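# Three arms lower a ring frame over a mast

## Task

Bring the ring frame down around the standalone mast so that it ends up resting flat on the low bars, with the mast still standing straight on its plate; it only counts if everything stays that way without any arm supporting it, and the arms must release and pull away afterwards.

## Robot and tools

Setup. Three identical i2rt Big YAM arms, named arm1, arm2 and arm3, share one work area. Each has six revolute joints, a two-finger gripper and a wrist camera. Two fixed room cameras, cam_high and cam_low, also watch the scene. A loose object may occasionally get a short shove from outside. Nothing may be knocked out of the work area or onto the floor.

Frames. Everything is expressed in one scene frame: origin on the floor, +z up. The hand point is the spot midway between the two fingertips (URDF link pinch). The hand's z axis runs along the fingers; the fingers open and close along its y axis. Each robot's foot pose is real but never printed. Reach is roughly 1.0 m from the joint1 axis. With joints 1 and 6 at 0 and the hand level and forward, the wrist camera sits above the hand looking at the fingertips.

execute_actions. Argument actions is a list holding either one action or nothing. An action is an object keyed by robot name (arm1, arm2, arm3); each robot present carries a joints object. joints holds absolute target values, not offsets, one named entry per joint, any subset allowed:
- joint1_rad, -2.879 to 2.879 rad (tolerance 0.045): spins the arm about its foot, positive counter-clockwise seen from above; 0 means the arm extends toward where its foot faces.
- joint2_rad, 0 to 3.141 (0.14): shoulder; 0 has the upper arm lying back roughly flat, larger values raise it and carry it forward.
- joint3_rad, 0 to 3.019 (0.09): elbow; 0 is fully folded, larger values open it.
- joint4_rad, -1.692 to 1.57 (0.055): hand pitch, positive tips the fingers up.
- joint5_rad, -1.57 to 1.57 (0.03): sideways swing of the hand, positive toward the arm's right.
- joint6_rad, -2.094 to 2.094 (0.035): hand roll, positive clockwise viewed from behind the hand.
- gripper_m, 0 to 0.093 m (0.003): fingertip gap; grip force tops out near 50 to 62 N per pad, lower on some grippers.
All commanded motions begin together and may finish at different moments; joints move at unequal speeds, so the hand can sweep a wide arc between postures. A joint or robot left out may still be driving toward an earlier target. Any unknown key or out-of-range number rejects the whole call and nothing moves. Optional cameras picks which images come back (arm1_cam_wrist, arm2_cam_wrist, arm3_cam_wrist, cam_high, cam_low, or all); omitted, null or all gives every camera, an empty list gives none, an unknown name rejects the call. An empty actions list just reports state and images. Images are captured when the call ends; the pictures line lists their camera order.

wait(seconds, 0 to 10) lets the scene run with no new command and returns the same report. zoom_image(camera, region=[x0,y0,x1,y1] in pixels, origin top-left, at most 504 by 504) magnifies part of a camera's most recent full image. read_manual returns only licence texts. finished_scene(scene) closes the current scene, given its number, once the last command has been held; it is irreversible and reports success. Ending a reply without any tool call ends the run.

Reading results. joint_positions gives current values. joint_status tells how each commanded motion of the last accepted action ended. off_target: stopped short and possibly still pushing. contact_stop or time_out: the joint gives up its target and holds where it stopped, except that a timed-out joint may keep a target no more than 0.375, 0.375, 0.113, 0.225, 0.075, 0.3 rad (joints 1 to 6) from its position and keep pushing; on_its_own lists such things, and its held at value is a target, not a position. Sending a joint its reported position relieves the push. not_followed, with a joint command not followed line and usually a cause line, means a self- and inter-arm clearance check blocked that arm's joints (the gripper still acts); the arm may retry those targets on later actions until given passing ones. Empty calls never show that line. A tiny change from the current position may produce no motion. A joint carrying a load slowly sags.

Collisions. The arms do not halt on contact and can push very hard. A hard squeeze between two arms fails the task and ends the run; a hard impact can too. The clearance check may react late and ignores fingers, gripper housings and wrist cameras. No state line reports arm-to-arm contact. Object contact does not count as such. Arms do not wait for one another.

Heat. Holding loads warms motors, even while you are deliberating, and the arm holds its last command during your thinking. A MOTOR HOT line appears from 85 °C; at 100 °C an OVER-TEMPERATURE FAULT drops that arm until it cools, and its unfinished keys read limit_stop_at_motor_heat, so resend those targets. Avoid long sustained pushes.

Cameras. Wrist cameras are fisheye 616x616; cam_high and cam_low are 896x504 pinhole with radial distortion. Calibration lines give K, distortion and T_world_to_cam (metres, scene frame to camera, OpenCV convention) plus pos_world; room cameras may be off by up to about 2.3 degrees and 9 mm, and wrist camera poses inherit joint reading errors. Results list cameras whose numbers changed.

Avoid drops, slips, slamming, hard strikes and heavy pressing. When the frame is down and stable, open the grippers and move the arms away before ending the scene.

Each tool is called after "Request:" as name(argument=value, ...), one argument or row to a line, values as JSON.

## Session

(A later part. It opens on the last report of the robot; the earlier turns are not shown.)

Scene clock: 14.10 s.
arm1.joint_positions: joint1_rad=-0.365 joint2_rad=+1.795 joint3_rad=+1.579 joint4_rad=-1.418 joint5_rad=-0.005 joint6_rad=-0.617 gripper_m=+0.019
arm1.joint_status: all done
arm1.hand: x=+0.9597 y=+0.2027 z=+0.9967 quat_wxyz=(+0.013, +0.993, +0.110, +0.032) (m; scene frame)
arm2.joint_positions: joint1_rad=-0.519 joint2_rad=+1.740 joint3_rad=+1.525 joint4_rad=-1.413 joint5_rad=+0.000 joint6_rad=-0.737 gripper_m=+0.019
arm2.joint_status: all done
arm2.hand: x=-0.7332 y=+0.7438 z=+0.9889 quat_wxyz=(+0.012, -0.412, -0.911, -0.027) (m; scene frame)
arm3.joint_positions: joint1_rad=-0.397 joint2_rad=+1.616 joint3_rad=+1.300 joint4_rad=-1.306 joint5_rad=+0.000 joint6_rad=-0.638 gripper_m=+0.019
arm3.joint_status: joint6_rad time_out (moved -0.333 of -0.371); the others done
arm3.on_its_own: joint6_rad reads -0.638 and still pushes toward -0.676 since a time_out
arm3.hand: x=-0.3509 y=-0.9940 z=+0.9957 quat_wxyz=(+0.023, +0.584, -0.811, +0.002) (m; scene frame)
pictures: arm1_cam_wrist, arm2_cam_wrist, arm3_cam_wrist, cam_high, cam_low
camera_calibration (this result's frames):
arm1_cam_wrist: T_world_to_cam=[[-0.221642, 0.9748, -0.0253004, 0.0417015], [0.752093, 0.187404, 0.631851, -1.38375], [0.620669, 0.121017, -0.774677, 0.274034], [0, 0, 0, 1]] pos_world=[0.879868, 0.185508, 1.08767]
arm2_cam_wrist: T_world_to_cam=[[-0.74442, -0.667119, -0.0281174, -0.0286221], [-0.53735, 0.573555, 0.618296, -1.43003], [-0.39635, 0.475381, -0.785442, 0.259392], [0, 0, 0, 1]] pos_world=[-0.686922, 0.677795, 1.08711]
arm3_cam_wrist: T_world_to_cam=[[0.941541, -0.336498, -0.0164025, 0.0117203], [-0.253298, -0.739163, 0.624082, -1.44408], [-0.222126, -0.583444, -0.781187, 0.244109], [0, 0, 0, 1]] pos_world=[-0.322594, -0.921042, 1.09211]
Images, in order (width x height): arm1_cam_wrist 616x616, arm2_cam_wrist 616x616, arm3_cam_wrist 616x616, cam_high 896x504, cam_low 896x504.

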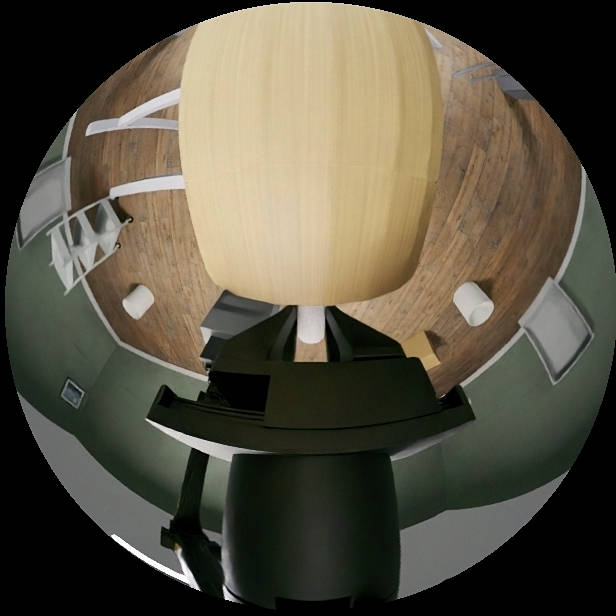

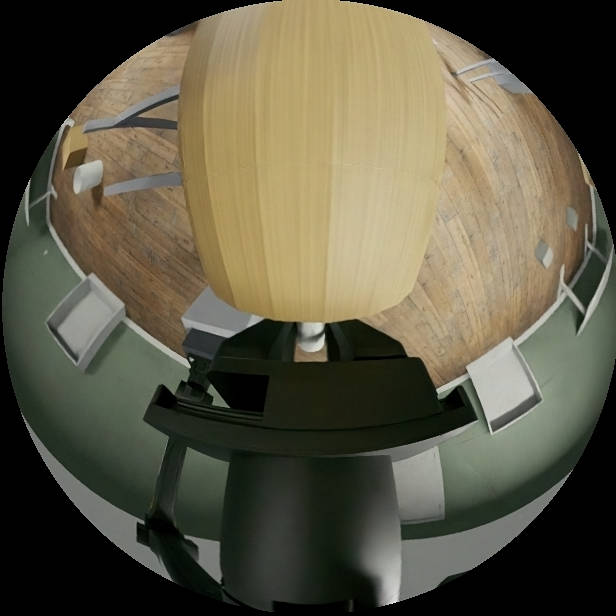

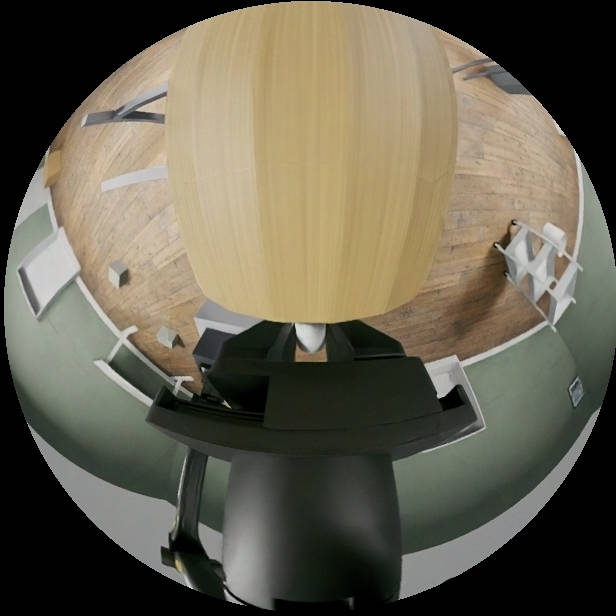

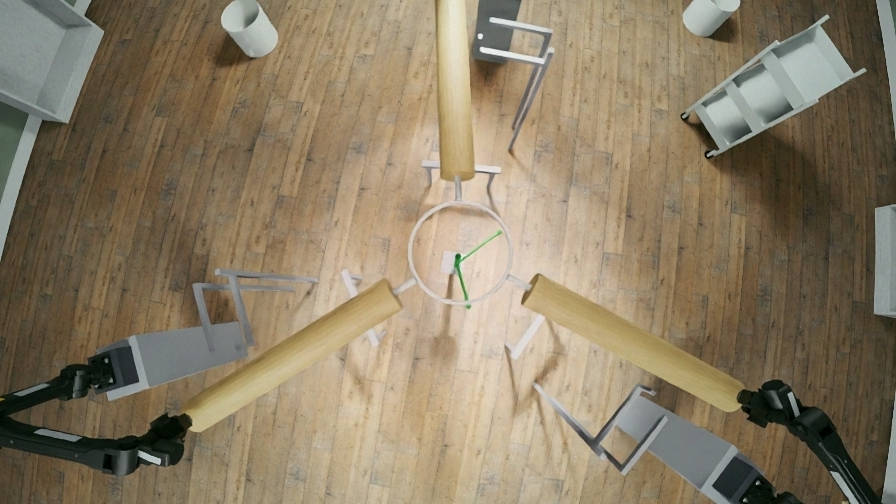

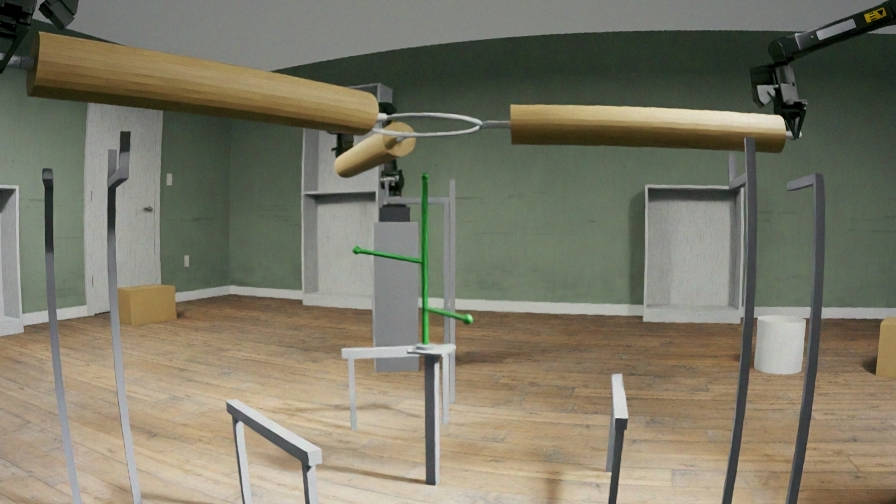

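Request:
execute_actions(
  actions=[
    {"arm1":{"joints":{"joint2_rad":1.822,"joint3_rad":1.449,"joint4_rad":-1.148}},"arm2":{"joints":{"joint6_rad":-0.75,"joint2_rad":1.772,"joint3_rad":1.414,"joint4_rad":-1.164}},"arm3":{"joints":{"joint6_rad":-0.65,"joint2_rad":1.679,"joint3_rad":1.201,"joint4_rad":-1.043}}},
  ],
  cameras=[],
)

Request:
execute_actions(
  actions=[
    {"arm1":{"joints":{"joint2_rad":1.94,"joint3_rad":1.361,"joint4_rad":-0.942}},"arm2":{"joints":{"joint2_rad":1.887,"joint3_rad":1.318,"joint4_rad":-0.952}},"arm3":{"joints":{"joint2_rad":1.825,"joint3_rad":1.12,"joint4_rad":-0.816}}},
  ],
  cameras=[],
)

Request:
execute_actions(
  actions=[
    {"arm1":{"joints":{"joint2_rad":2.096,"joint3_rad":1.329,"joint4_rad":-0.754}},"arm2":{"joints":{"joint2_rad":2.043,"joint3_rad":1.277,"joint4_rad":-0.755}},"arm3":{"joints":{"joint2_rad":2.012,"joint3_rad":1.096,"joint4_rad":-0.605}}},
  ],
  cameras=["cam_high","cam_low"],
)

Scene clock: 15.70 s.
arm1.joint_positions: joint1_rad=-0.369 joint2_rad=+1.866 joint3_rad=+1.423 joint4_rad=-1.162 joint5_rad=-0.002 joint6_rad=-0.625 gripper_m=+0.019
arm1.joint_status: all done
arm1.hand: x=+0.9584 y=+0.2076 z=+0.9027 quat_wxyz=(+0.005, +0.994, +0.112, +0.020) (m; scene frame)
arm2.joint_positions: joint1_rad=-0.520 joint2_rad=+1.801 joint3_rad=+1.386 joint4_rad=-1.187 joint5_rad=+0.003 joint6_rad=-0.738 gripper_m=+0.019
arm2.joint_status: all done
arm2.hand: x=-0.7341 y=+0.7396 z=+0.9074 quat_wxyz=(+0.008, -0.412, -0.911, -0.015) (m; scene frame)
arm3.joint_positions: joint1_rad=-0.402 joint2_rad=+1.713 joint3_rad=+1.180 joint4_rad=-1.067 joint5_rad=+0.004 joint6_rad=-0.641 gripper_m=+0.019
arm3.joint_status: all done
arm3.hand: x=-0.3430 y=-0.9923 z=+0.9098 quat_wxyz=(+0.013, +0.584, -0.812, +0.004) (m; scene frame)
pictures: none
No camera images: the call's "cameras" was empty. Leave "cameras" out to get every camera's image.

Scene clock: 16.70 s.
arm1.joint_positions: joint1_rad=-0.371 joint2_rad=+1.990 joint3_rad=+1.341 joint4_rad=-0.950 joint5_rad=-0.002 joint6_rad=-0.629 gripper_m=+0.019
arm1.joint_status: all done
arm1.hand: x=+0.9580 y=+0.2102 z=+0.8113 quat_wxyz=(+0.004, +0.993, +0.113, +0.017) (m; scene frame)
arm2.joint_positions: joint1_rad=-0.521 joint2_rad=+1.920 joint3_rad=+1.294 joint4_rad=-0.968 joint5_rad=+0.002 joint6_rad=-0.740 gripper_m=+0.019
arm2.joint_status: all done
arm2.hand: x=-0.7343 y=+0.7369 z=+0.8168 quat_wxyz=(+0.006, -0.411, -0.911, -0.011) (m; scene frame)
arm3.joint_positions: joint1_rad=-0.405 joint2_rad=+1.858 joint3_rad=+1.104 joint4_rad=-0.833 joint5_rad=+0.006 joint6_rad=-0.645 gripper_m=+0.019
arm3.joint_status: all done
arm3.hand: x=-0.3380 y=-0.9914 z=+0.8211 quat_wxyz=(+0.006, +0.584, -0.812, +0.005) (m; scene frame)
pictures: none
No camera images: the call's "cameras" was empty. Leave "cameras" out to get every camera's image.

Scene clock: 17.70 s.
arm1.joint_positions: joint1_rad=-0.376 joint2_rad=+2.146 joint3_rad=+1.315 joint4_rad=-0.759 joint5_rad=-0.004 joint6_rad=-0.634 gripper_m=+0.019
arm1.joint_status: all done
arm1.hand: x=+0.9573 y=+0.2144 z=+0.7225 quat_wxyz=(+0.002, +0.994, +0.113, +0.012) (m; scene frame)
arm2.joint_positions: joint1_rad=-0.523 joint2_rad=+2.079 joint3_rad=+1.258 joint4_rad=-0.768 joint5_rad=+0.001 joint6_rad=-0.744 gripper_m=+0.019
arm2.joint_status: all done
arm2.hand: x=-0.7355 y=+0.7349 z=+0.7262 quat_wxyz=(+0.004, -0.410, -0.912, -0.009) (m; scene frame)
arm3.joint_positions: joint1_rad=-0.406 joint2_rad=+2.046 joint3_rad=+1.086 joint4_rad=-0.616 joint5_rad=+0.008 joint6_rad=-0.649 gripper_m=+0.019
arm3.joint_status: all done
arm3.hand: x=-0.3331 y=-0.9898 z=+0.7314 quat_wxyz=(+0.001, +0.585, -0.811, +0.006) (m; scene frame)
pictures: cam_high, cam_low
Images, in order (width x height): cam_high 896x504, cam_low 896x504.

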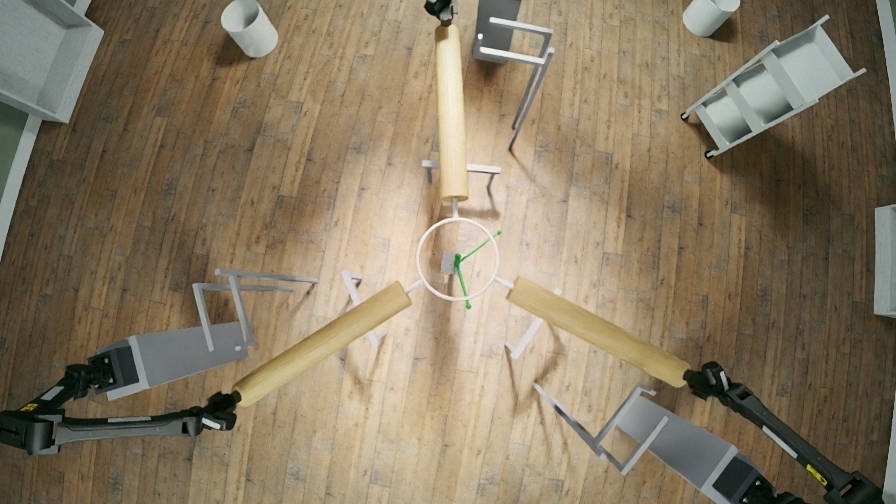

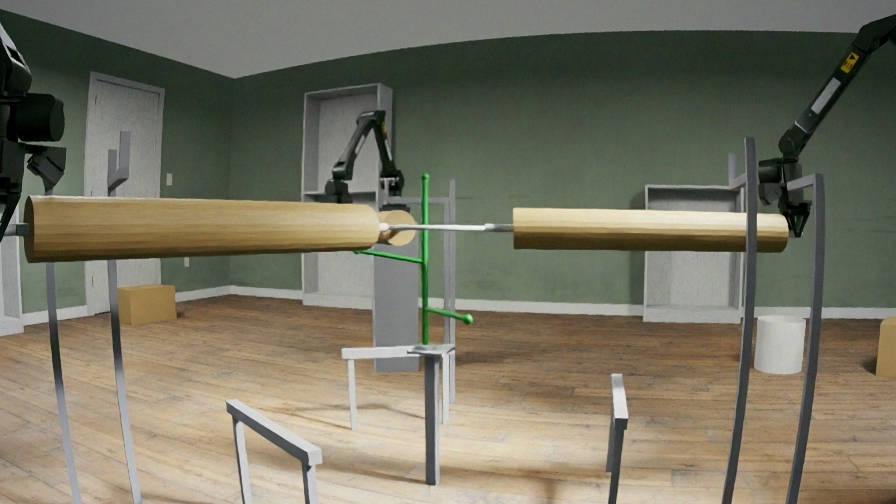

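Request:
execute_actions(
  actions=[
    {"arm1":{"joints":{"joint1_rad":-0.265,"joint6_rad":-0.528,"joint2_rad":2.195,"joint3_rad":1.568,"joint4_rad":-0.872}},"arm2":{"joints":{"joint1_rad":-0.675,"joint6_rad":-0.90,"joint2_rad":2.113,"joint3_rad":1.437,"joint4_rad":-0.832}},"arm3":{"joints":{"joint1_rad":-0.365,"joint6_rad":-0.62,"joint2_rad":1.875,"joint3_rad":0.81,"joint4_rad":-0.465}}},
  ],
  cameras=["cam_high","cam_low"],
)

Request:
zoom_image(
  camera="cam_high",
  region=[380, 190, 540, 350],
)

Scene clock: 19.33 s.
arm1.joint_positions: joint1_rad=-0.259 joint2_rad=+2.222 joint3_rad=+1.529 joint4_rad=-0.857 joint5_rad=-0.001 joint6_rad=-0.527 gripper_m=+0.019
arm1.joint_status: all done
arm1.hand: x=+0.8722 y=+0.1746 z=+0.7387 quat_wxyz=(-0.008, +0.993, +0.118, -0.005) (m; scene frame)
arm2.joint_positions: joint1_rad=-0.678 joint2_rad=+2.128 joint3_rad=+1.404 joint4_rad=-0.829 joint5_rad=-0.005 joint6_rad=-0.899 gripper_m=+0.019
arm2.joint_status: all done
arm2.hand: x=-0.8232 y=+0.6943 z=+0.7404 quat_wxyz=(-0.004, -0.410, -0.912, +0.007) (m; scene frame)
arm3.joint_positions: joint1_rad=-0.376 joint2_rad=+1.893 joint3_rad=+0.799 joint4_rad=-0.476 joint5_rad=-0.001 joint6_rad=-0.624 gripper_m=+0.019
arm3.joint_status: all done
arm3.hand: x=-0.4159 y=-1.0307 z=+0.7367 quat_wxyz=(-0.003, +0.587, -0.809, +0.002) (m; scene frame)
pictures: cam_high, cam_low
Images, in order (width x height): cam_high 896x504, cam_low 896x504.

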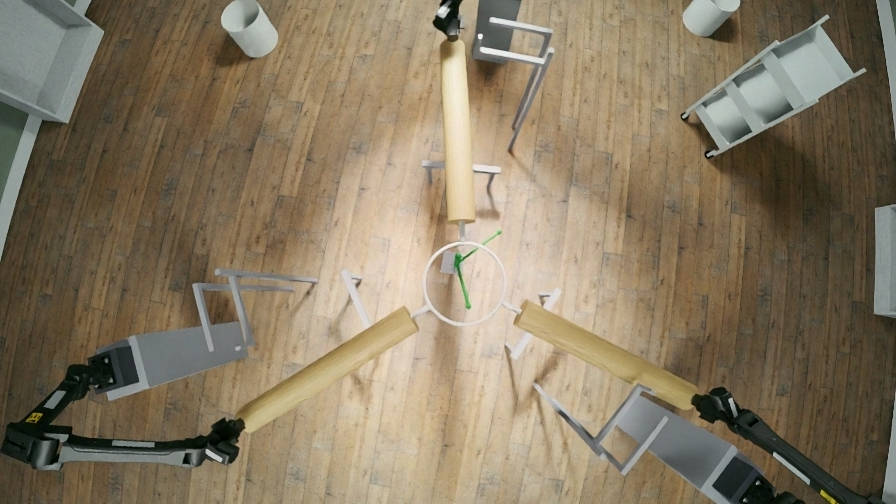

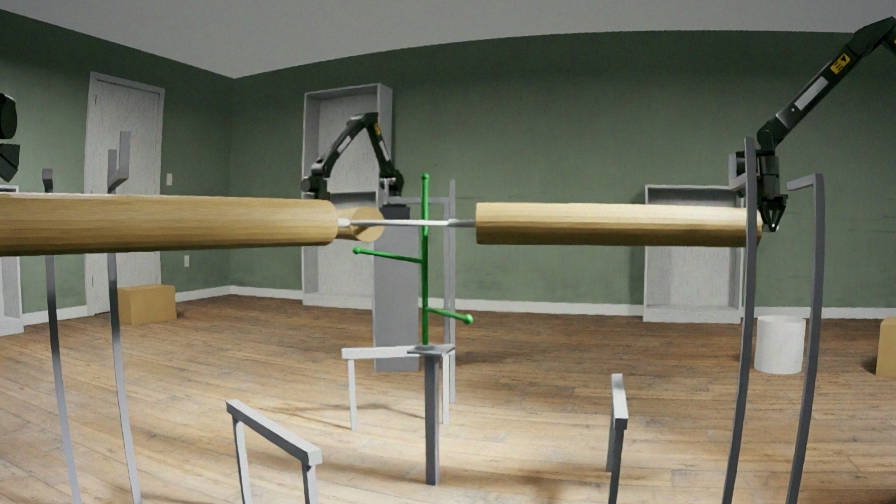

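Region (380, 190, 540, 350) of cam_high's 896x504 image, scaled by 3.150, with more detail than that image has.

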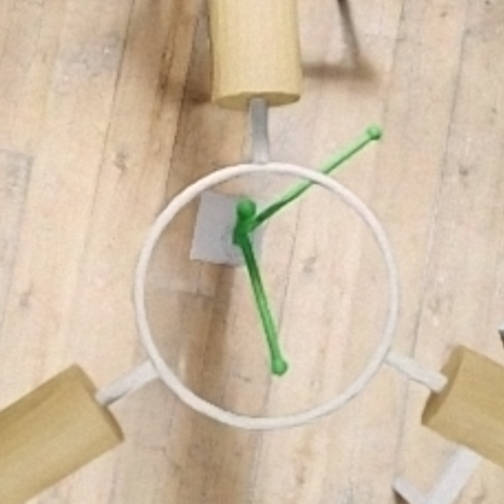

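Request:
execute_actions(
  actions=[
    {"arm1":{"joints":{"joint2_rad":2.334,"joint3_rad":1.578,"joint4_rad":-0.751}},"arm2":{"joints":{"joint2_rad":2.257,"joint3_rad":1.44,"joint4_rad":-0.698}},"arm3":{"joints":{"joint2_rad":2.095,"joint3_rad":0.838,"joint4_rad":-0.274}}},
  ],
  cameras=[],
)

Request:
execute_actions(
  actions=[
    {"arm1":{"joints":{"joint2_rad":2.486,"joint3_rad":1.635,"joint4_rad":-0.653}},"arm2":{"joints":{"joint2_rad":2.414,"joint3_rad":1.488,"joint4_rad":-0.588}},"arm3":{"joints":{"joint2_rad":2.319,"joint3_rad":0.909,"joint4_rad":-0.121}}},
  ],
  cameras=["cam_high","cam_low"],
)

Scene clock: 20.73 s.
arm1.joint_positions: joint1_rad=-0.261 joint2_rad=+2.375 joint3_rad=+1.545 joint4_rad=-0.744 joint5_rad=-0.003 joint6_rad=-0.526 gripper_m=+0.019
arm1.joint_status: all done
arm1.hand: x=+0.8787 y=+0.1746 z=+0.6543 quat_wxyz=(-0.002, +0.993, +0.116, +0.006) (m; scene frame)
arm2.joint_positions: joint1_rad=-0.664 joint2_rad=+2.283 joint3_rad=+1.404 joint4_rad=-0.691 joint5_rad=-0.005 joint6_rad=-0.889 gripper_m=+0.019
arm2.joint_status: all done
arm2.hand: x=-0.8144 y=+0.6985 z=+0.6561 quat_wxyz=(-0.002, -0.408, -0.913, -0.001) (m; scene frame)
arm3.joint_positions: joint1_rad=-0.372 joint2_rad=+2.112 joint3_rad=+0.834 joint4_rad=-0.280 joint5_rad=+0.000 joint6_rad=-0.617 gripper_m=+0.019
arm3.joint_status: all done
arm3.hand: x=-0.4113 y=-1.0258 z=+0.6619 quat_wxyz=(-0.008, +0.586, -0.810, +0.002) (m; scene frame)
pictures: none
No camera images: the call's "cameras" was empty. Leave "cameras" out to get every camera's image.

Scene clock: 21.73 s.
arm1.joint_positions: joint1_rad=-0.263 joint2_rad=+2.524 joint3_rad=+1.603 joint4_rad=-0.651 joint5_rad=-0.002 joint6_rad=-0.528 gripper_m=+0.019
arm1.joint_status: all done
arm1.hand: x=+0.8776 y=+0.1775 z=+0.5824 quat_wxyz=(-0.003, +0.993, +0.116, +0.005) (m; scene frame)
arm2.joint_positions: joint1_rad=-0.665 joint2_rad=+2.440 joint3_rad=+1.454 joint4_rad=-0.585 joint5_rad=-0.004 joint6_rad=-0.892 gripper_m=+0.019
arm2.joint_status: all done
arm2.hand: x=-0.8153 y=+0.6976 z=+0.5822 quat_wxyz=(-0.002, -0.408, -0.913, -0.001) (m; scene frame)
arm3.joint_positions: joint1_rad=-0.372 joint2_rad=+2.336 joint3_rad=+0.908 joint4_rad=-0.131 joint5_rad=+0.001 joint6_rad=-0.618 gripper_m=+0.019
arm3.joint_status: all done
arm3.hand: x=-0.4086 y=-1.0246 z=+0.5863 quat_wxyz=(-0.009, +0.587, -0.810, +0.003) (m; scene frame)
pictures: cam_high, cam_low
Images, in order (width x height): cam_high 896x504, cam_low 896x504.

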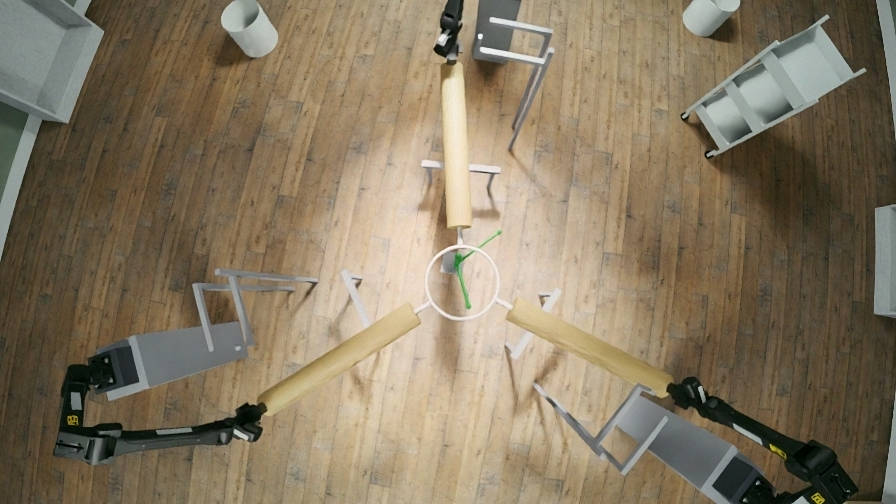

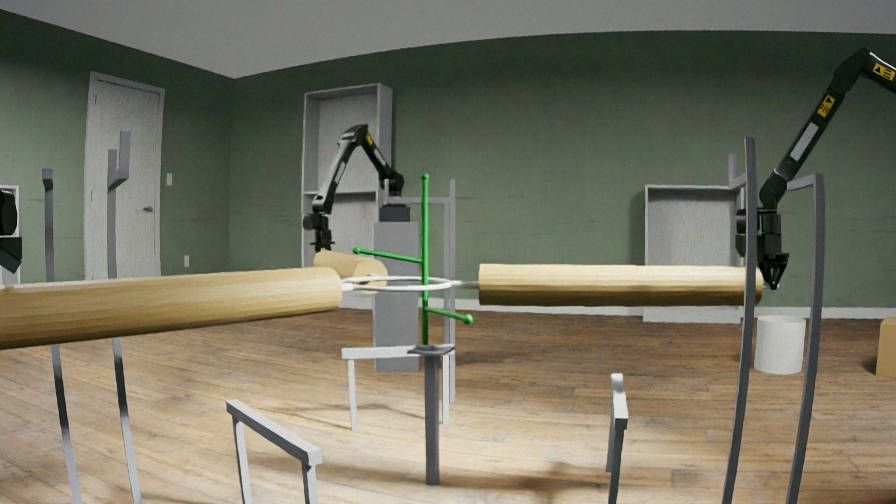

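Request:
execute_actions(
  actions=[
    {"arm1":{"joints":{"joint1_rad":-0.283,"joint6_rad":-0.54,"joint2_rad":2.375,"joint3_rad":1.31,"joint4_rad":-0.459}},"arm2":{"joints":{"joint1_rad":-0.52,"joint6_rad":-0.755,"joint2_rad":2.435,"joint3_rad":1.54,"joint4_rad":-0.616}},"arm3":{"joints":{"joint1_rad":-0.522,"joint6_rad":-0.77,"joint2_rad":2.355,"joint3_rad":1.078,"joint4_rad":-0.259}}},
  ],
  cameras=[],
)

Request:
execute_actions(
  actions=[
    {"arm1":{"joints":{"joint1_rad":-0.295,"joint6_rad":-0.55,"joint2_rad":2.30,"joint3_rad":1.05,"joint4_rad":-0.28}},"arm2":{"joints":{"joint1_rad":-0.39,"joint6_rad":-0.625,"joint2_rad":2.472,"joint3_rad":1.633,"joint4_rad":-0.672}},"arm3":{"joints":{"joint1_rad":-0.63,"joint6_rad":-0.88,"joint2_rad":2.405,"joint3_rad":1.28,"joint4_rad":-0.401}}},
  ],
  cameras=["cam_high","cam_low"],
)

Request:
zoom_image(
  camera="cam_high",
  region=[400, 180, 560, 340],
)

Scene clock: 23.50 s.
arm1.joint_positions: joint1_rad=-0.275 joint2_rad=+2.430 joint3_rad=+1.303 joint4_rad=-0.464 joint5_rad=-0.001 joint6_rad=-0.539 gripper_m=+0.019
arm1.joint_status: all done
arm1.hand: x=+0.9643 y=+0.1574 z=+0.5744 quat_wxyz=(+0.000, +0.993, +0.116, +0.014) (m; scene frame)
arm2.joint_positions: joint1_rad=-0.510 joint2_rad=+2.446 joint3_rad=+1.501 joint4_rad=-0.619 joint5_rad=-0.001 joint6_rad=-0.734 gripper_m=+0.019
arm2.joint_status: all done
arm2.hand: x=-0.7285 y=+0.6747 z=+0.5888 quat_wxyz=(-0.002, -0.409, -0.913, +0.002) (m; scene frame)
arm3.joint_positions: joint1_rad=-0.529 joint2_rad=+2.370 joint3_rad=+1.077 joint4_rad=-0.247 joint5_rad=+0.002 joint6_rad=-0.772 gripper_m=+0.019
arm3.joint_status: all done
arm3.hand: x=-0.3210 y=-1.0479 z=+0.5871 quat_wxyz=(-0.017, +0.585, -0.811, +0.006) (m; scene frame)
pictures: none
No camera images: the call's "cameras" was empty. Leave "cameras" out to get every camera's image.

Scene clock: 24.60 s.
arm1.joint_positions: joint1_rad=-0.283 joint2_rad=+2.345 joint3_rad=+1.041 joint4_rad=-0.286 joint5_rad=-0.002 joint6_rad=-0.543 gripper_m=+0.019
arm1.joint_status: all done
arm1.hand: x=+1.0427 y=+0.1361 z=+0.5787 quat_wxyz=(+0.001, +0.993, +0.114, +0.014) (m; scene frame)
arm2.joint_positions: joint1_rad=-0.380 joint2_rad=+2.484 joint3_rad=+1.593 joint4_rad=-0.669 joint5_rad=-0.004 joint6_rad=-0.603 gripper_m=+0.019
arm2.joint_status: all done
arm2.hand: x=-0.6498 y=+0.6546 z=+0.5889 quat_wxyz=(-0.004, -0.409, -0.912, +0.003) (m; scene frame)
arm3.joint_positions: joint1_rad=-0.634 joint2_rad=+2.418 joint3_rad=+1.266 joint4_rad=-0.390 joint5_rad=+0.001 joint6_rad=-0.876 gripper_m=+0.019
arm3.joint_status: all done
arm3.hand: x=-0.2457 y=-1.0694 z=+0.5902 quat_wxyz=(-0.016, +0.585, -0.811, +0.006) (m; scene frame)
pictures: cam_high, cam_low
Images, in order (width x height): cam_high 896x504, cam_low 896x504.

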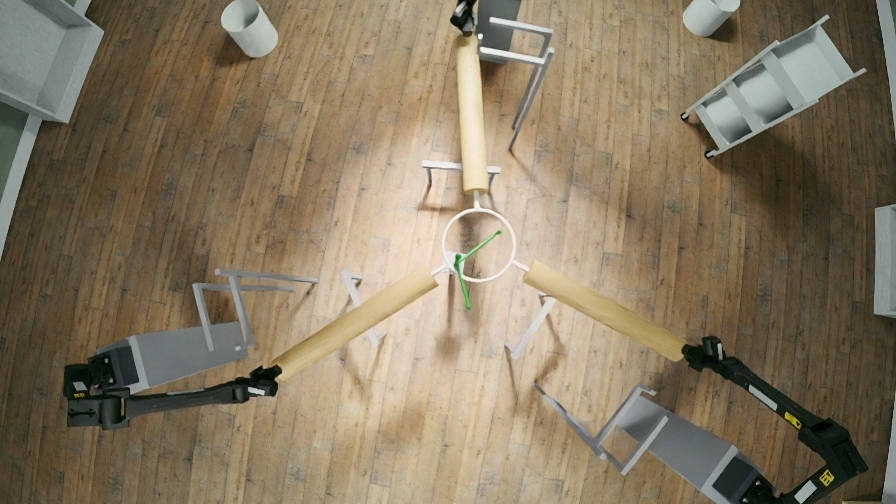

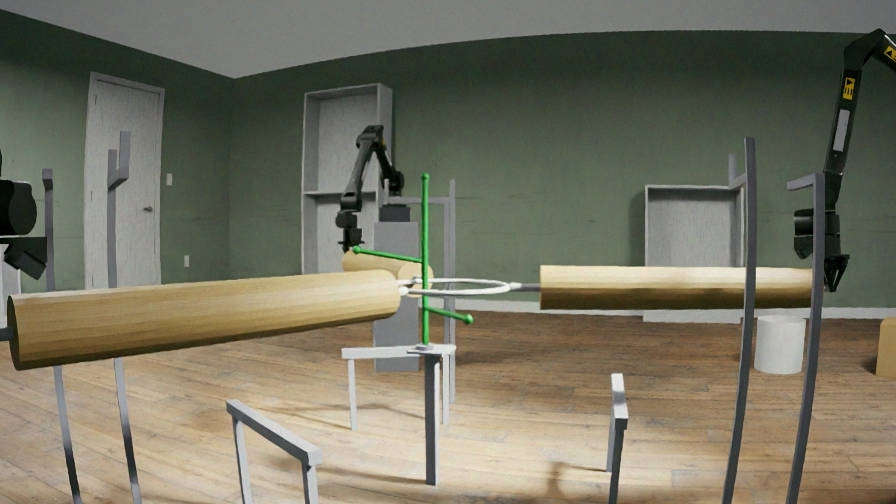

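Region (400, 180, 560, 340) of cam_high's 896x504 image, scaled by 3.150, with more detail than that image has.

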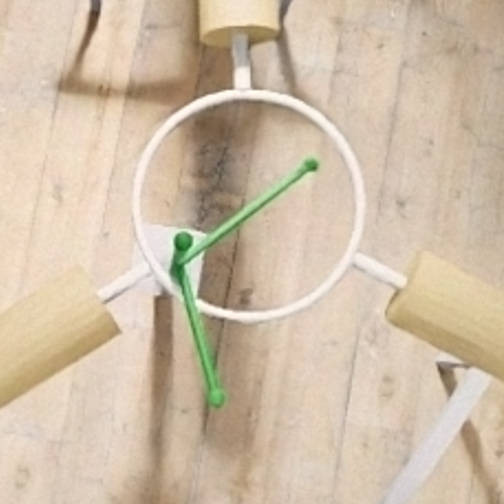

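Request:
execute_actions(
  actions=[
    {"arm1":{"joints":{"joint1_rad":-0.295,"joint2_rad":2.46,"joint3_rad":1.155,"joint4_rad":-0.214}},"arm2":{"joints":{"joint1_rad":-0.412,"joint6_rad":-0.64,"joint2_rad":2.60,"joint3_rad":1.688,"joint4_rad":-0.602}},"arm3":{"joints":{"joint1_rad":-0.613,"joint6_rad":-0.865,"joint2_rad":2.55,"joint3_rad":1.325,"joint4_rad":-0.315}}},
  ],
  cameras=["cam_high","cam_low"],
)

Request:
zoom_image(
  camera="cam_high",
  region=[400, 180, 560, 340],
)

Scene clock: 26.03 s.
arm1.joint_positions: joint1_rad=-0.289 joint2_rad=+2.489 joint3_rad=+1.149 joint4_rad=-0.221 joint5_rad=-0.006 joint6_rad=-0.551 gripper_m=+0.019
arm1.joint_status: all done
arm1.hand: x=+1.0220 y=+0.1453 z=+0.5280 quat_wxyz=(-0.003, +0.993, +0.115, -0.001) (m; scene frame)
arm2.joint_positions: joint1_rad=-0.414 joint2_rad=+2.622 joint3_rad=+1.653 joint4_rad=-0.603 joint5_rad=-0.006 joint6_rad=-0.638 gripper_m=+0.019
arm2.joint_status: all done
arm2.hand: x=-0.6704 y=+0.6587 z=+0.5222 quat_wxyz=(-0.002, -0.409, -0.912, -0.003) (m; scene frame)
arm3.joint_positions: joint1_rad=-0.611 joint2_rad=+2.566 joint3_rad=+1.317 joint4_rad=-0.311 joint5_rad=+0.000 joint6_rad=-0.859 gripper_m=+0.019
arm3.joint_status: all done
arm3.hand: x=-0.2617 y=-1.0632 z=+0.5260 quat_wxyz=(-0.008, +0.587, -0.809, +0.004) (m; scene frame)
pictures: cam_high, cam_low
Images, in order (width x height): cam_high 896x504, cam_low 896x504.

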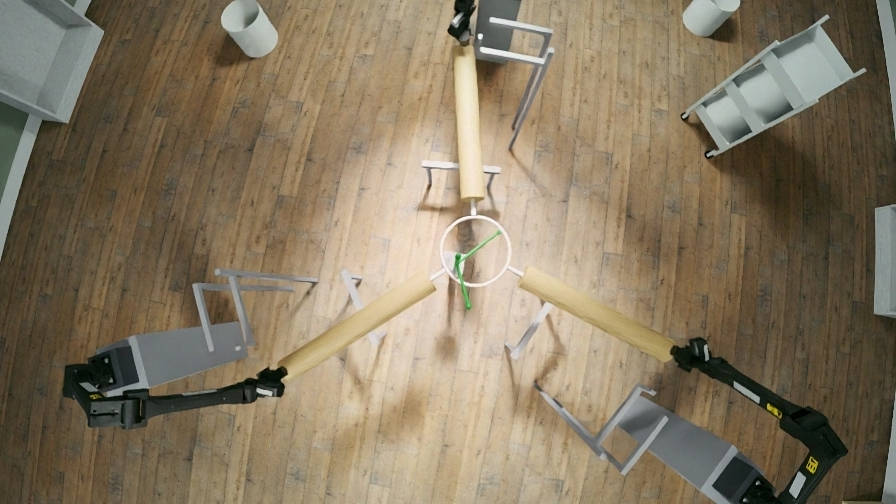

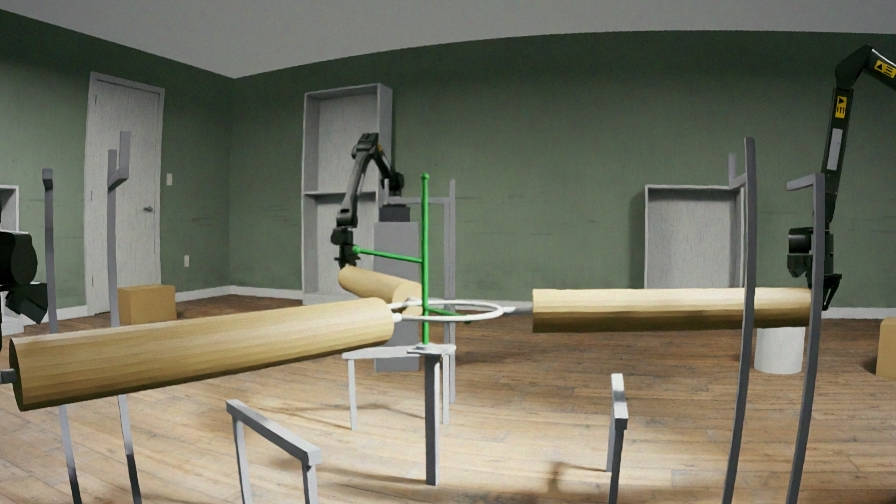

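Region (400, 180, 560, 340) of cam_high's 896x504 image, scaled by 3.150, with more detail than that image has.

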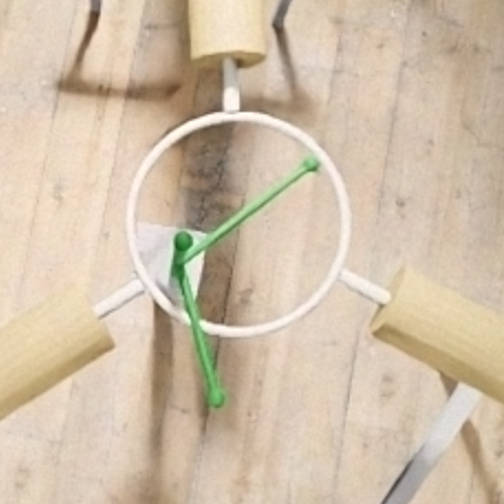

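Request:
execute_actions(
  actions=[
    {"arm1":{"joints":{"joint1_rad":-0.278,"joint6_rad":-0.54,"joint2_rad":2.43,"joint3_rad":1.093,"joint4_rad":-0.19}},"arm2":{"joints":{"joint1_rad":-0.389,"joint6_rad":-0.615,"joint2_rad":2.595,"joint3_rad":1.716,"joint4_rad":-0.634}},"arm3":{"joints":{"joint1_rad":-0.642,"joint6_rad":-0.885,"joint2_rad":2.535,"joint3_rad":1.336,"joint4_rad":-0.348}}},
  ],
  cameras=["cam_high"],
)

Request:
zoom_image(
  camera="cam_high",
  region=[400, 180, 560, 340],
)

Scene clock: 29.87 s.
arm1.joint_positions: joint1_rad=-0.279 joint2_rad=+2.475 joint3_rad=+1.099 joint4_rad=-0.197 joint5_rad=-0.006 joint6_rad=-0.540 gripper_m=+0.019
arm1.joint_status: all done
arm1.hand: x=+1.0384 y=+0.1355 z=+0.5298 quat_wxyz=(-0.001, +0.993, +0.114, +0.004) (m; scene frame)
arm2.joint_positions: joint1_rad=-0.388 joint2_rad=+2.622 joint3_rad=+1.676 joint4_rad=-0.623 joint5_rad=-0.006 joint6_rad=-0.614 gripper_m=+0.019
arm2.joint_status: all done
arm2.hand: x=-0.6538 y=+0.6523 z=+0.5273 quat_wxyz=(-0.003, -0.408, -0.913, -0.001) (m; scene frame)
arm3.joint_positions: joint1_rad=-0.633 joint2_rad=+2.553 joint3_rad=+1.327 joint4_rad=-0.324 joint5_rad=+0.000 joint6_rad=-0.877 gripper_m=+0.019
arm3.joint_status: all done
arm3.hand: x=-0.2492 y=-1.0705 z=+0.5336 quat_wxyz=(-0.013, +0.586, -0.811, +0.005) (m; scene frame)
pictures: cam_high
Images, in order (width x height): cam_high 896x504.

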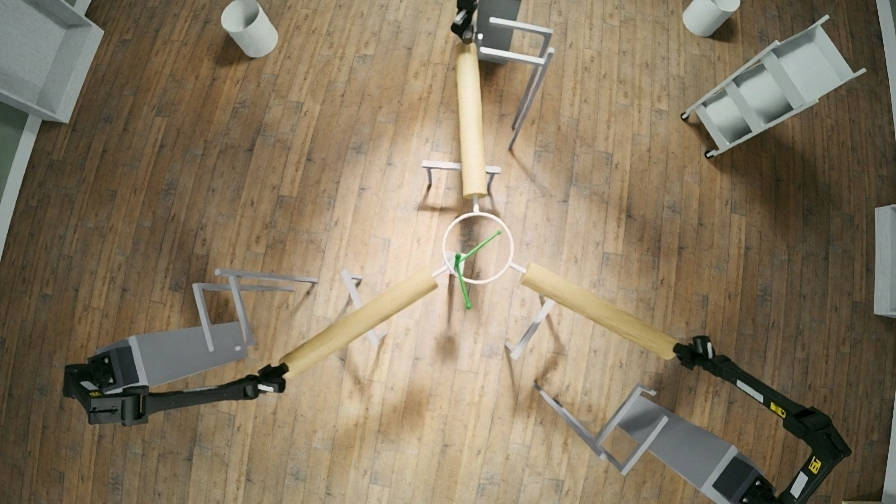

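Region (400, 180, 560, 340) of cam_high's 896x504 image, scaled by 3.150, with more detail than that image has.

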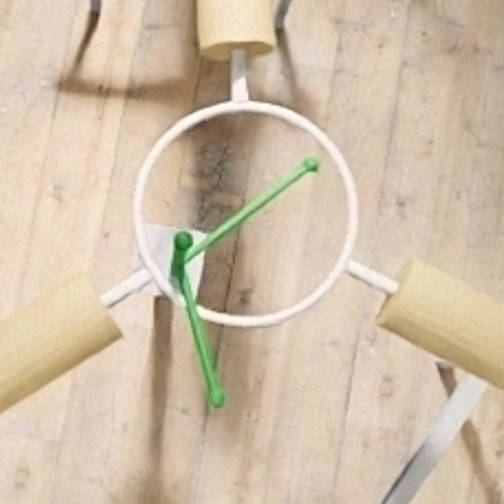

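Balanced. Descend in two small steps.

Request:
execute_actions(
  actions=[
    {"arm1":{"joints":{"joint2_rad":2.53,"joint3_rad":1.148,"joint4_rad":-0.152}},"arm2":{"joints":{"joint2_rad":2.68,"joint3_rad":1.772,"joint4_rad":-0.606}},"arm3":{"joints":{"joint2_rad":2.628,"joint3_rad":1.396,"joint4_rad":-0.313}}},
  ],
  cameras=[],
)

Request:
execute_actions(
  actions=[
    {"arm1":{"joints":{"joint2_rad":2.632,"joint3_rad":1.212,"joint4_rad":-0.114}},"arm2":{"joints":{"joint2_rad":2.766,"joint3_rad":1.833,"joint4_rad":-0.581}},"arm3":{"joints":{"joint2_rad":2.721,"joint3_rad":1.462,"joint4_rad":-0.283}}},
  ],
  cameras=["cam_high","cam_low"],
)

Scene clock: 31.00 s.
arm1.joint_positions: joint1_rad=-0.279 joint2_rad=+2.550 joint3_rad=+1.142 joint4_rad=-0.161 joint5_rad=-0.006 joint6_rad=-0.540 gripper_m=+0.019
arm1.joint_status: all done
arm1.hand: x=+1.0376 y=+0.1359 z=+0.5016 quat_wxyz=(-0.002, +0.993, +0.115, +0.003) (m; scene frame)
arm2.joint_positions: joint1_rad=-0.390 joint2_rad=+2.693 joint3_rad=+1.732 joint4_rad=-0.608 joint5_rad=-0.004 joint6_rad=-0.614 gripper_m=+0.019
arm2.joint_status: all done
arm2.hand: x=-0.6547 y=+0.6488 z=+0.4978 quat_wxyz=(-0.002, -0.409, -0.913, -0.001) (m; scene frame)
arm3.joint_positions: joint1_rad=-0.640 joint2_rad=+2.635 joint3_rad=+1.388 joint4_rad=-0.311 joint5_rad=-0.002 joint6_rad=-0.885 gripper_m=+0.019
arm3.joint_status: all done
arm3.hand: x=-0.2461 y=-1.0727 z=+0.5015 quat_wxyz=(-0.009, +0.586, -0.810, +0.003) (m; scene frame)
pictures: none
No camera images: the call's "cameras" was empty. Leave "cameras" out to get every camera's image.

Scene clock: 31.83 s.
arm1.joint_positions: joint1_rad=-0.278 joint2_rad=+2.655 joint3_rad=+1.210 joint4_rad=-0.122 joint5_rad=-0.007 joint6_rad=-0.540 gripper_m=+0.019
arm1.joint_status: all done
arm1.hand: x=+1.0371 y=+0.1361 z=+0.4616 quat_wxyz=(-0.002, +0.993, +0.115, +0.002) (m; scene frame)
arm2.joint_positions: joint1_rad=-0.391 joint2_rad=+2.781 joint3_rad=+1.797 joint4_rad=-0.581 joint5_rad=-0.004 joint6_rad=-0.614 gripper_m=+0.019
arm2.joint_status: all done
arm2.hand: x=-0.6550 y=+0.6475 z=+0.4598 quat_wxyz=(-0.003, -0.409, -0.912, +0.000) (m; scene frame)
arm3.joint_positions: joint1_rad=-0.641 joint2_rad=+2.730 joint3_rad=+1.456 joint4_rad=-0.282 joint5_rad=-0.002 joint6_rad=-0.887 gripper_m=+0.019
arm3.joint_status: all done
arm3.hand: x=-0.2452 y=-1.0730 z=+0.4632 quat_wxyz=(-0.010, +0.587, -0.810, +0.003) (m; scene frame)
pictures: cam_high, cam_low
Images, in order (width x height): cam_high 896x504, cam_low 896x504.

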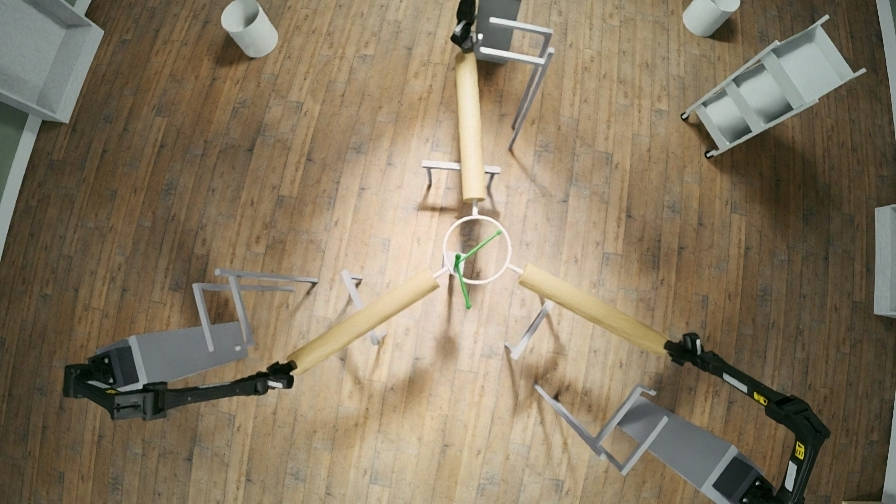

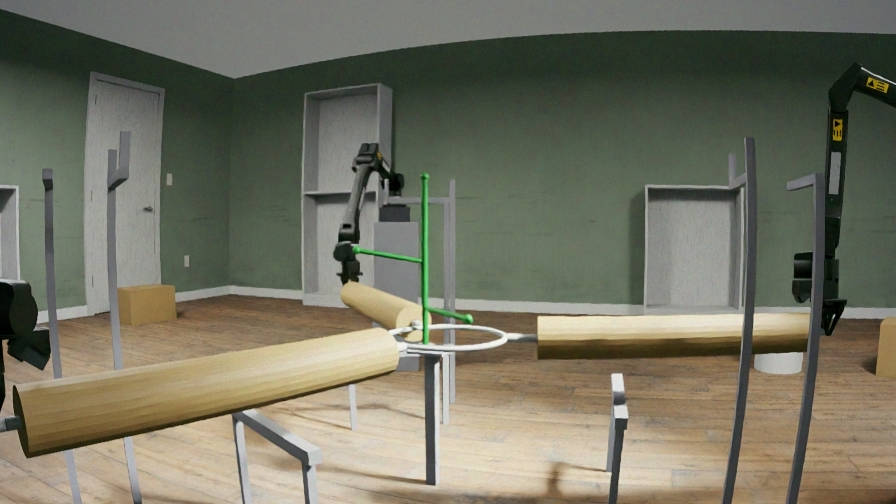

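Request:
execute_actions(
  actions=[
    {"arm1":{"joints":{"joint1_rad":-0.337,"joint6_rad":-0.595,"joint2_rad":2.655,"joint3_rad":1.37,"joint4_rad":-0.245}},"arm2":{"joints":{"joint1_rad":-0.453,"joint6_rad":-0.68,"joint2_rad":2.70,"joint3_rad":1.64,"joint4_rad":-0.465}},"arm3":{"joints":{"joint1_rad":-0.53,"joint6_rad":-0.775,"joint2_rad":2.70,"joint3_rad":1.385,"joint4_rad":-0.237}}},
  ],
  cameras=[],
)

Request:
execute_actions(
  actions=[
    {"arm1":{"joints":{"joint1_rad":-0.3815,"joint6_rad":-0.64,"joint2_rad":2.69,"joint3_rad":1.552,"joint4_rad":-0.386}},"arm2":{"joints":{"joint1_rad":-0.527,"joint6_rad":-0.752,"joint2_rad":2.65,"joint3_rad":1.477,"joint4_rad":-0.357}},"arm3":{"joints":{"joint1_rad":-0.409,"joint6_rad":-0.655,"joint2_rad":2.69,"joint3_rad":1.34,"joint4_rad":-0.2}}},
  ],
  cameras=["cam_high"],
)

Request:
execute_actions(
  actions=[
    {"arm1":{"joints":{"joint2_rad":2.84,"joint3_rad":1.672,"joint4_rad":-0.358}},"arm2":{"joints":{"joint2_rad":2.80,"joint3_rad":1.591,"joint4_rad":-0.322}},"arm3":{"joints":{"joint2_rad":2.845,"joint3_rad":1.466,"joint4_rad":-0.171}}},
  ],
  cameras=["cam_high","cam_low"],
)

Scene clock: 33.33 s.
arm1.joint_positions: joint1_rad=-0.332 joint2_rad=+2.675 joint3_rad=+1.363 joint4_rad=-0.234 joint5_rad=-0.006 joint6_rad=-0.591 gripper_m=+0.019
arm1.joint_status: all done
arm1.hand: x=+0.9911 y=+0.1791 z=+0.4643 quat_wxyz=(-0.007, +0.993, +0.113, -0.007) (m; scene frame)
arm2.joint_positions: joint1_rad=-0.461 joint2_rad=+2.730 joint3_rad=+1.629 joint4_rad=-0.478 joint5_rad=-0.002 joint6_rad=-0.684 gripper_m=+0.019
arm2.joint_status: all done
arm2.hand: x=-0.7007 y=+0.6897 z=+0.4569 quat_wxyz=(+0.001, -0.410, -0.912, -0.005) (m; scene frame)
arm3.joint_positions: joint1_rad=-0.524 joint2_rad=+2.712 joint3_rad=+1.387 joint4_rad=-0.240 joint5_rad=+0.002 joint6_rad=-0.772 gripper_m=+0.019
arm3.joint_status: all done
arm3.hand: x=-0.2895 y=-1.0293 z=+0.4644 quat_wxyz=(-0.005, +0.587, -0.809, +0.004) (m; scene frame)
pictures: none
No camera images: the call's "cameras" was empty. Leave "cameras" out to get every camera's image.

Scene clock: 34.33 s.
arm1.joint_positions: joint1_rad=-0.375 joint2_rad=+2.710 joint3_rad=+1.535 joint4_rad=-0.371 joint5_rad=-0.005 joint6_rad=-0.634 gripper_m=+0.019
arm1.joint_status: all done
arm1.hand: x=+0.9502 y=+0.2198 z=+0.4683 quat_wxyz=(-0.008, +0.993, +0.114, -0.007) (m; scene frame)
arm2.joint_positions: joint1_rad=-0.534 joint2_rad=+2.672 joint3_rad=+1.465 joint4_rad=-0.372 joint5_rad=-0.002 joint6_rad=-0.754 gripper_m=+0.019
arm2.joint_status: all done
arm2.hand: x=-0.7408 y=+0.7322 z=+0.4621 quat_wxyz=(+0.001, -0.411, -0.912, -0.005) (m; scene frame)
arm3.joint_positions: joint1_rad=-0.403 joint2_rad=+2.704 joint3_rad=+1.345 joint4_rad=-0.203 joint5_rad=+0.001 joint6_rad=-0.651 gripper_m=+0.019
arm3.joint_status: all done
arm3.hand: x=-0.3308 y=-0.9863 z=+0.4640 quat_wxyz=(-0.006, +0.587, -0.809, +0.003) (m; scene frame)
pictures: cam_high
Images, in order (width x height): cam_high 896x504.

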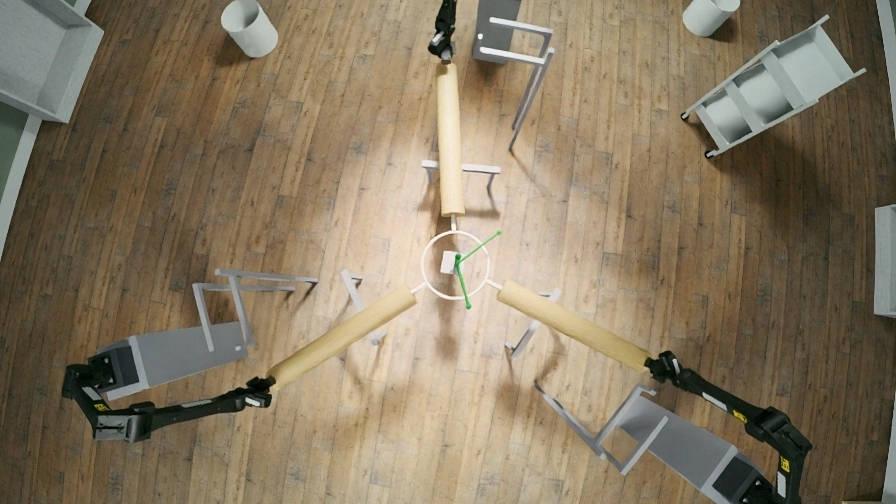

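Scene clock: 35.27 s.
arm1.joint_positions: joint1_rad=-0.374 joint2_rad=+2.866 joint3_rad=+1.660 joint4_rad=-0.355 joint5_rad=-0.007 joint6_rad=-0.636 gripper_m=+0.019
arm1.joint_status: all done
arm1.hand: x=+0.9543 y=+0.2183 z=+0.4048 quat_wxyz=(-0.004, +0.993, +0.114, -0.001) (m; scene frame)
arm2.joint_positions: joint1_rad=-0.525 joint2_rad=+2.820 joint3_rad=+1.572 joint4_rad=-0.322 joint5_rad=-0.004 joint6_rad=-0.752 gripper_m=+0.019
arm2.joint_status: all done
arm2.hand: x=-0.7356 y=+0.7326 z=+0.4012 quat_wxyz=(-0.002, -0.408, -0.913, -0.001) (m; scene frame)
arm3.joint_positions: joint1_rad=-0.406 joint2_rad=+2.856 joint3_rad=+1.471 joint4_rad=-0.170 joint5_rad=+0.000 joint6_rad=-0.653 gripper_m=+0.019
arm3.joint_status: all done
arm3.hand: x=-0.3270 y=-0.9856 z=+0.4049 quat_wxyz=(-0.010, +0.587, -0.810, +0.002) (m; scene frame)
pictures: cam_high, cam_low
Images, in order (width x height): cam_high 896x504, cam_low 896x504.

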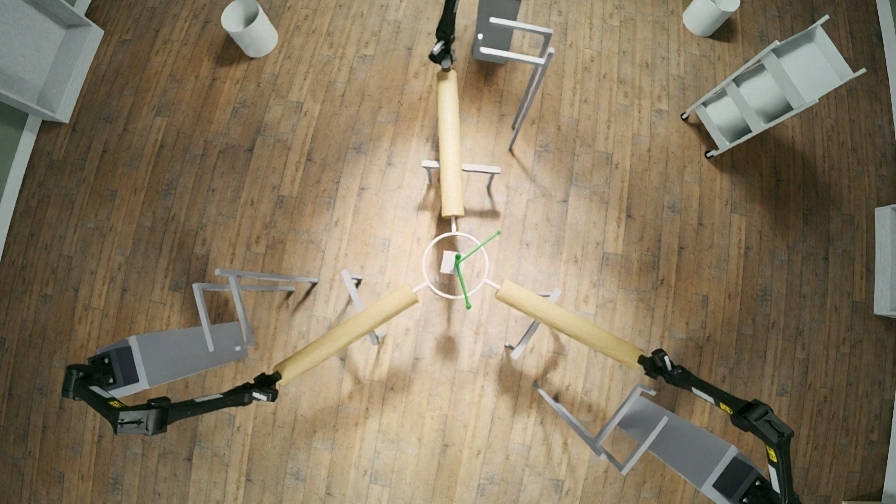

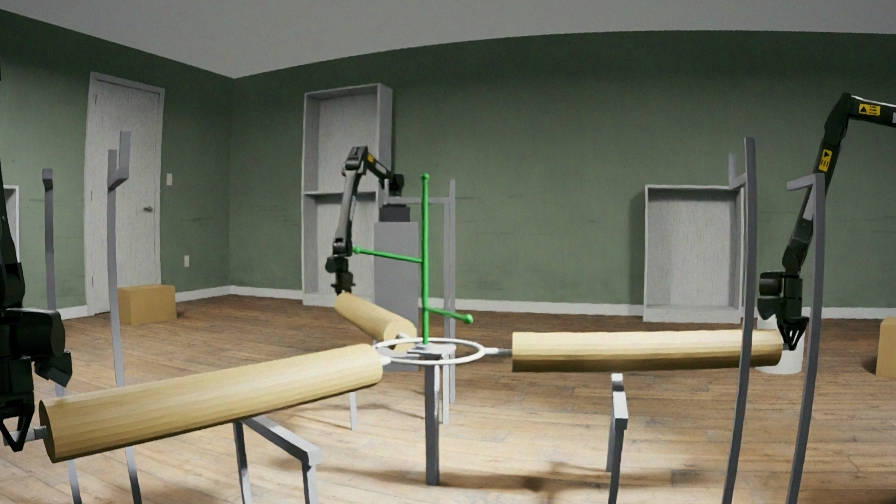

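About 3 cm more.

Request:
execute_actions(
  actions=[
    {"arm1":{"joints":{"joint2_rad":2.93,"joint3_rad":1.745,"joint4_rad":-0.345}},"arm2":{"joints":{"joint2_rad":2.885,"joint3_rad":1.66,"joint4_rad":-0.305}},"arm3":{"joints":{"joint2_rad":2.935,"joint3_rad":1.54,"joint4_rad":-0.16}}},
  ],
  cameras=["cam_low"],
)

Scene clock: 36.23 s.
arm1.joint_positions: joint1_rad=-0.374 joint2_rad=+2.945 joint3_rad=+1.733 joint4_rad=-0.345 joint5_rad=-0.009 joint6_rad=-0.636 gripper_m=+0.019
arm1.joint_status: all done
arm1.hand: x=+0.9544 y=+0.2181 z=+0.3732 quat_wxyz=(-0.004, +0.993, +0.115, -0.003) (m; scene frame)
arm2.joint_positions: joint1_rad=-0.526 joint2_rad=+2.896 joint3_rad=+1.640 joint4_rad=-0.309 joint5_rad=-0.006 joint6_rad=-0.752 gripper_m=+0.019
arm2.joint_status: all done
arm2.hand: x=-0.7358 y=+0.7319 z=+0.3708 quat_wxyz=(-0.004, -0.408, -0.913, +0.000) (m; scene frame)
arm3.joint_positions: joint1_rad=-0.406 joint2_rad=+2.937 joint3_rad=+1.546 joint4_rad=-0.161 joint5_rad=+0.000 joint6_rad=-0.653 gripper_m=+0.019
arm3.joint_status: all done
arm3.hand: x=-0.3267 y=-0.9856 z=+0.3732 quat_wxyz=(-0.012, +0.587, -0.810, +0.002) (m; scene frame)
pictures: cam_low
Images, in order (width x height): cam_low 896x504.

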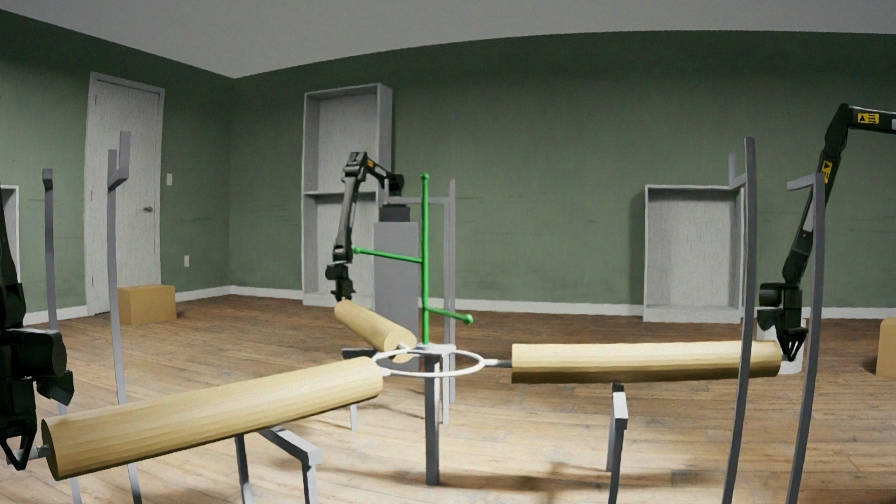

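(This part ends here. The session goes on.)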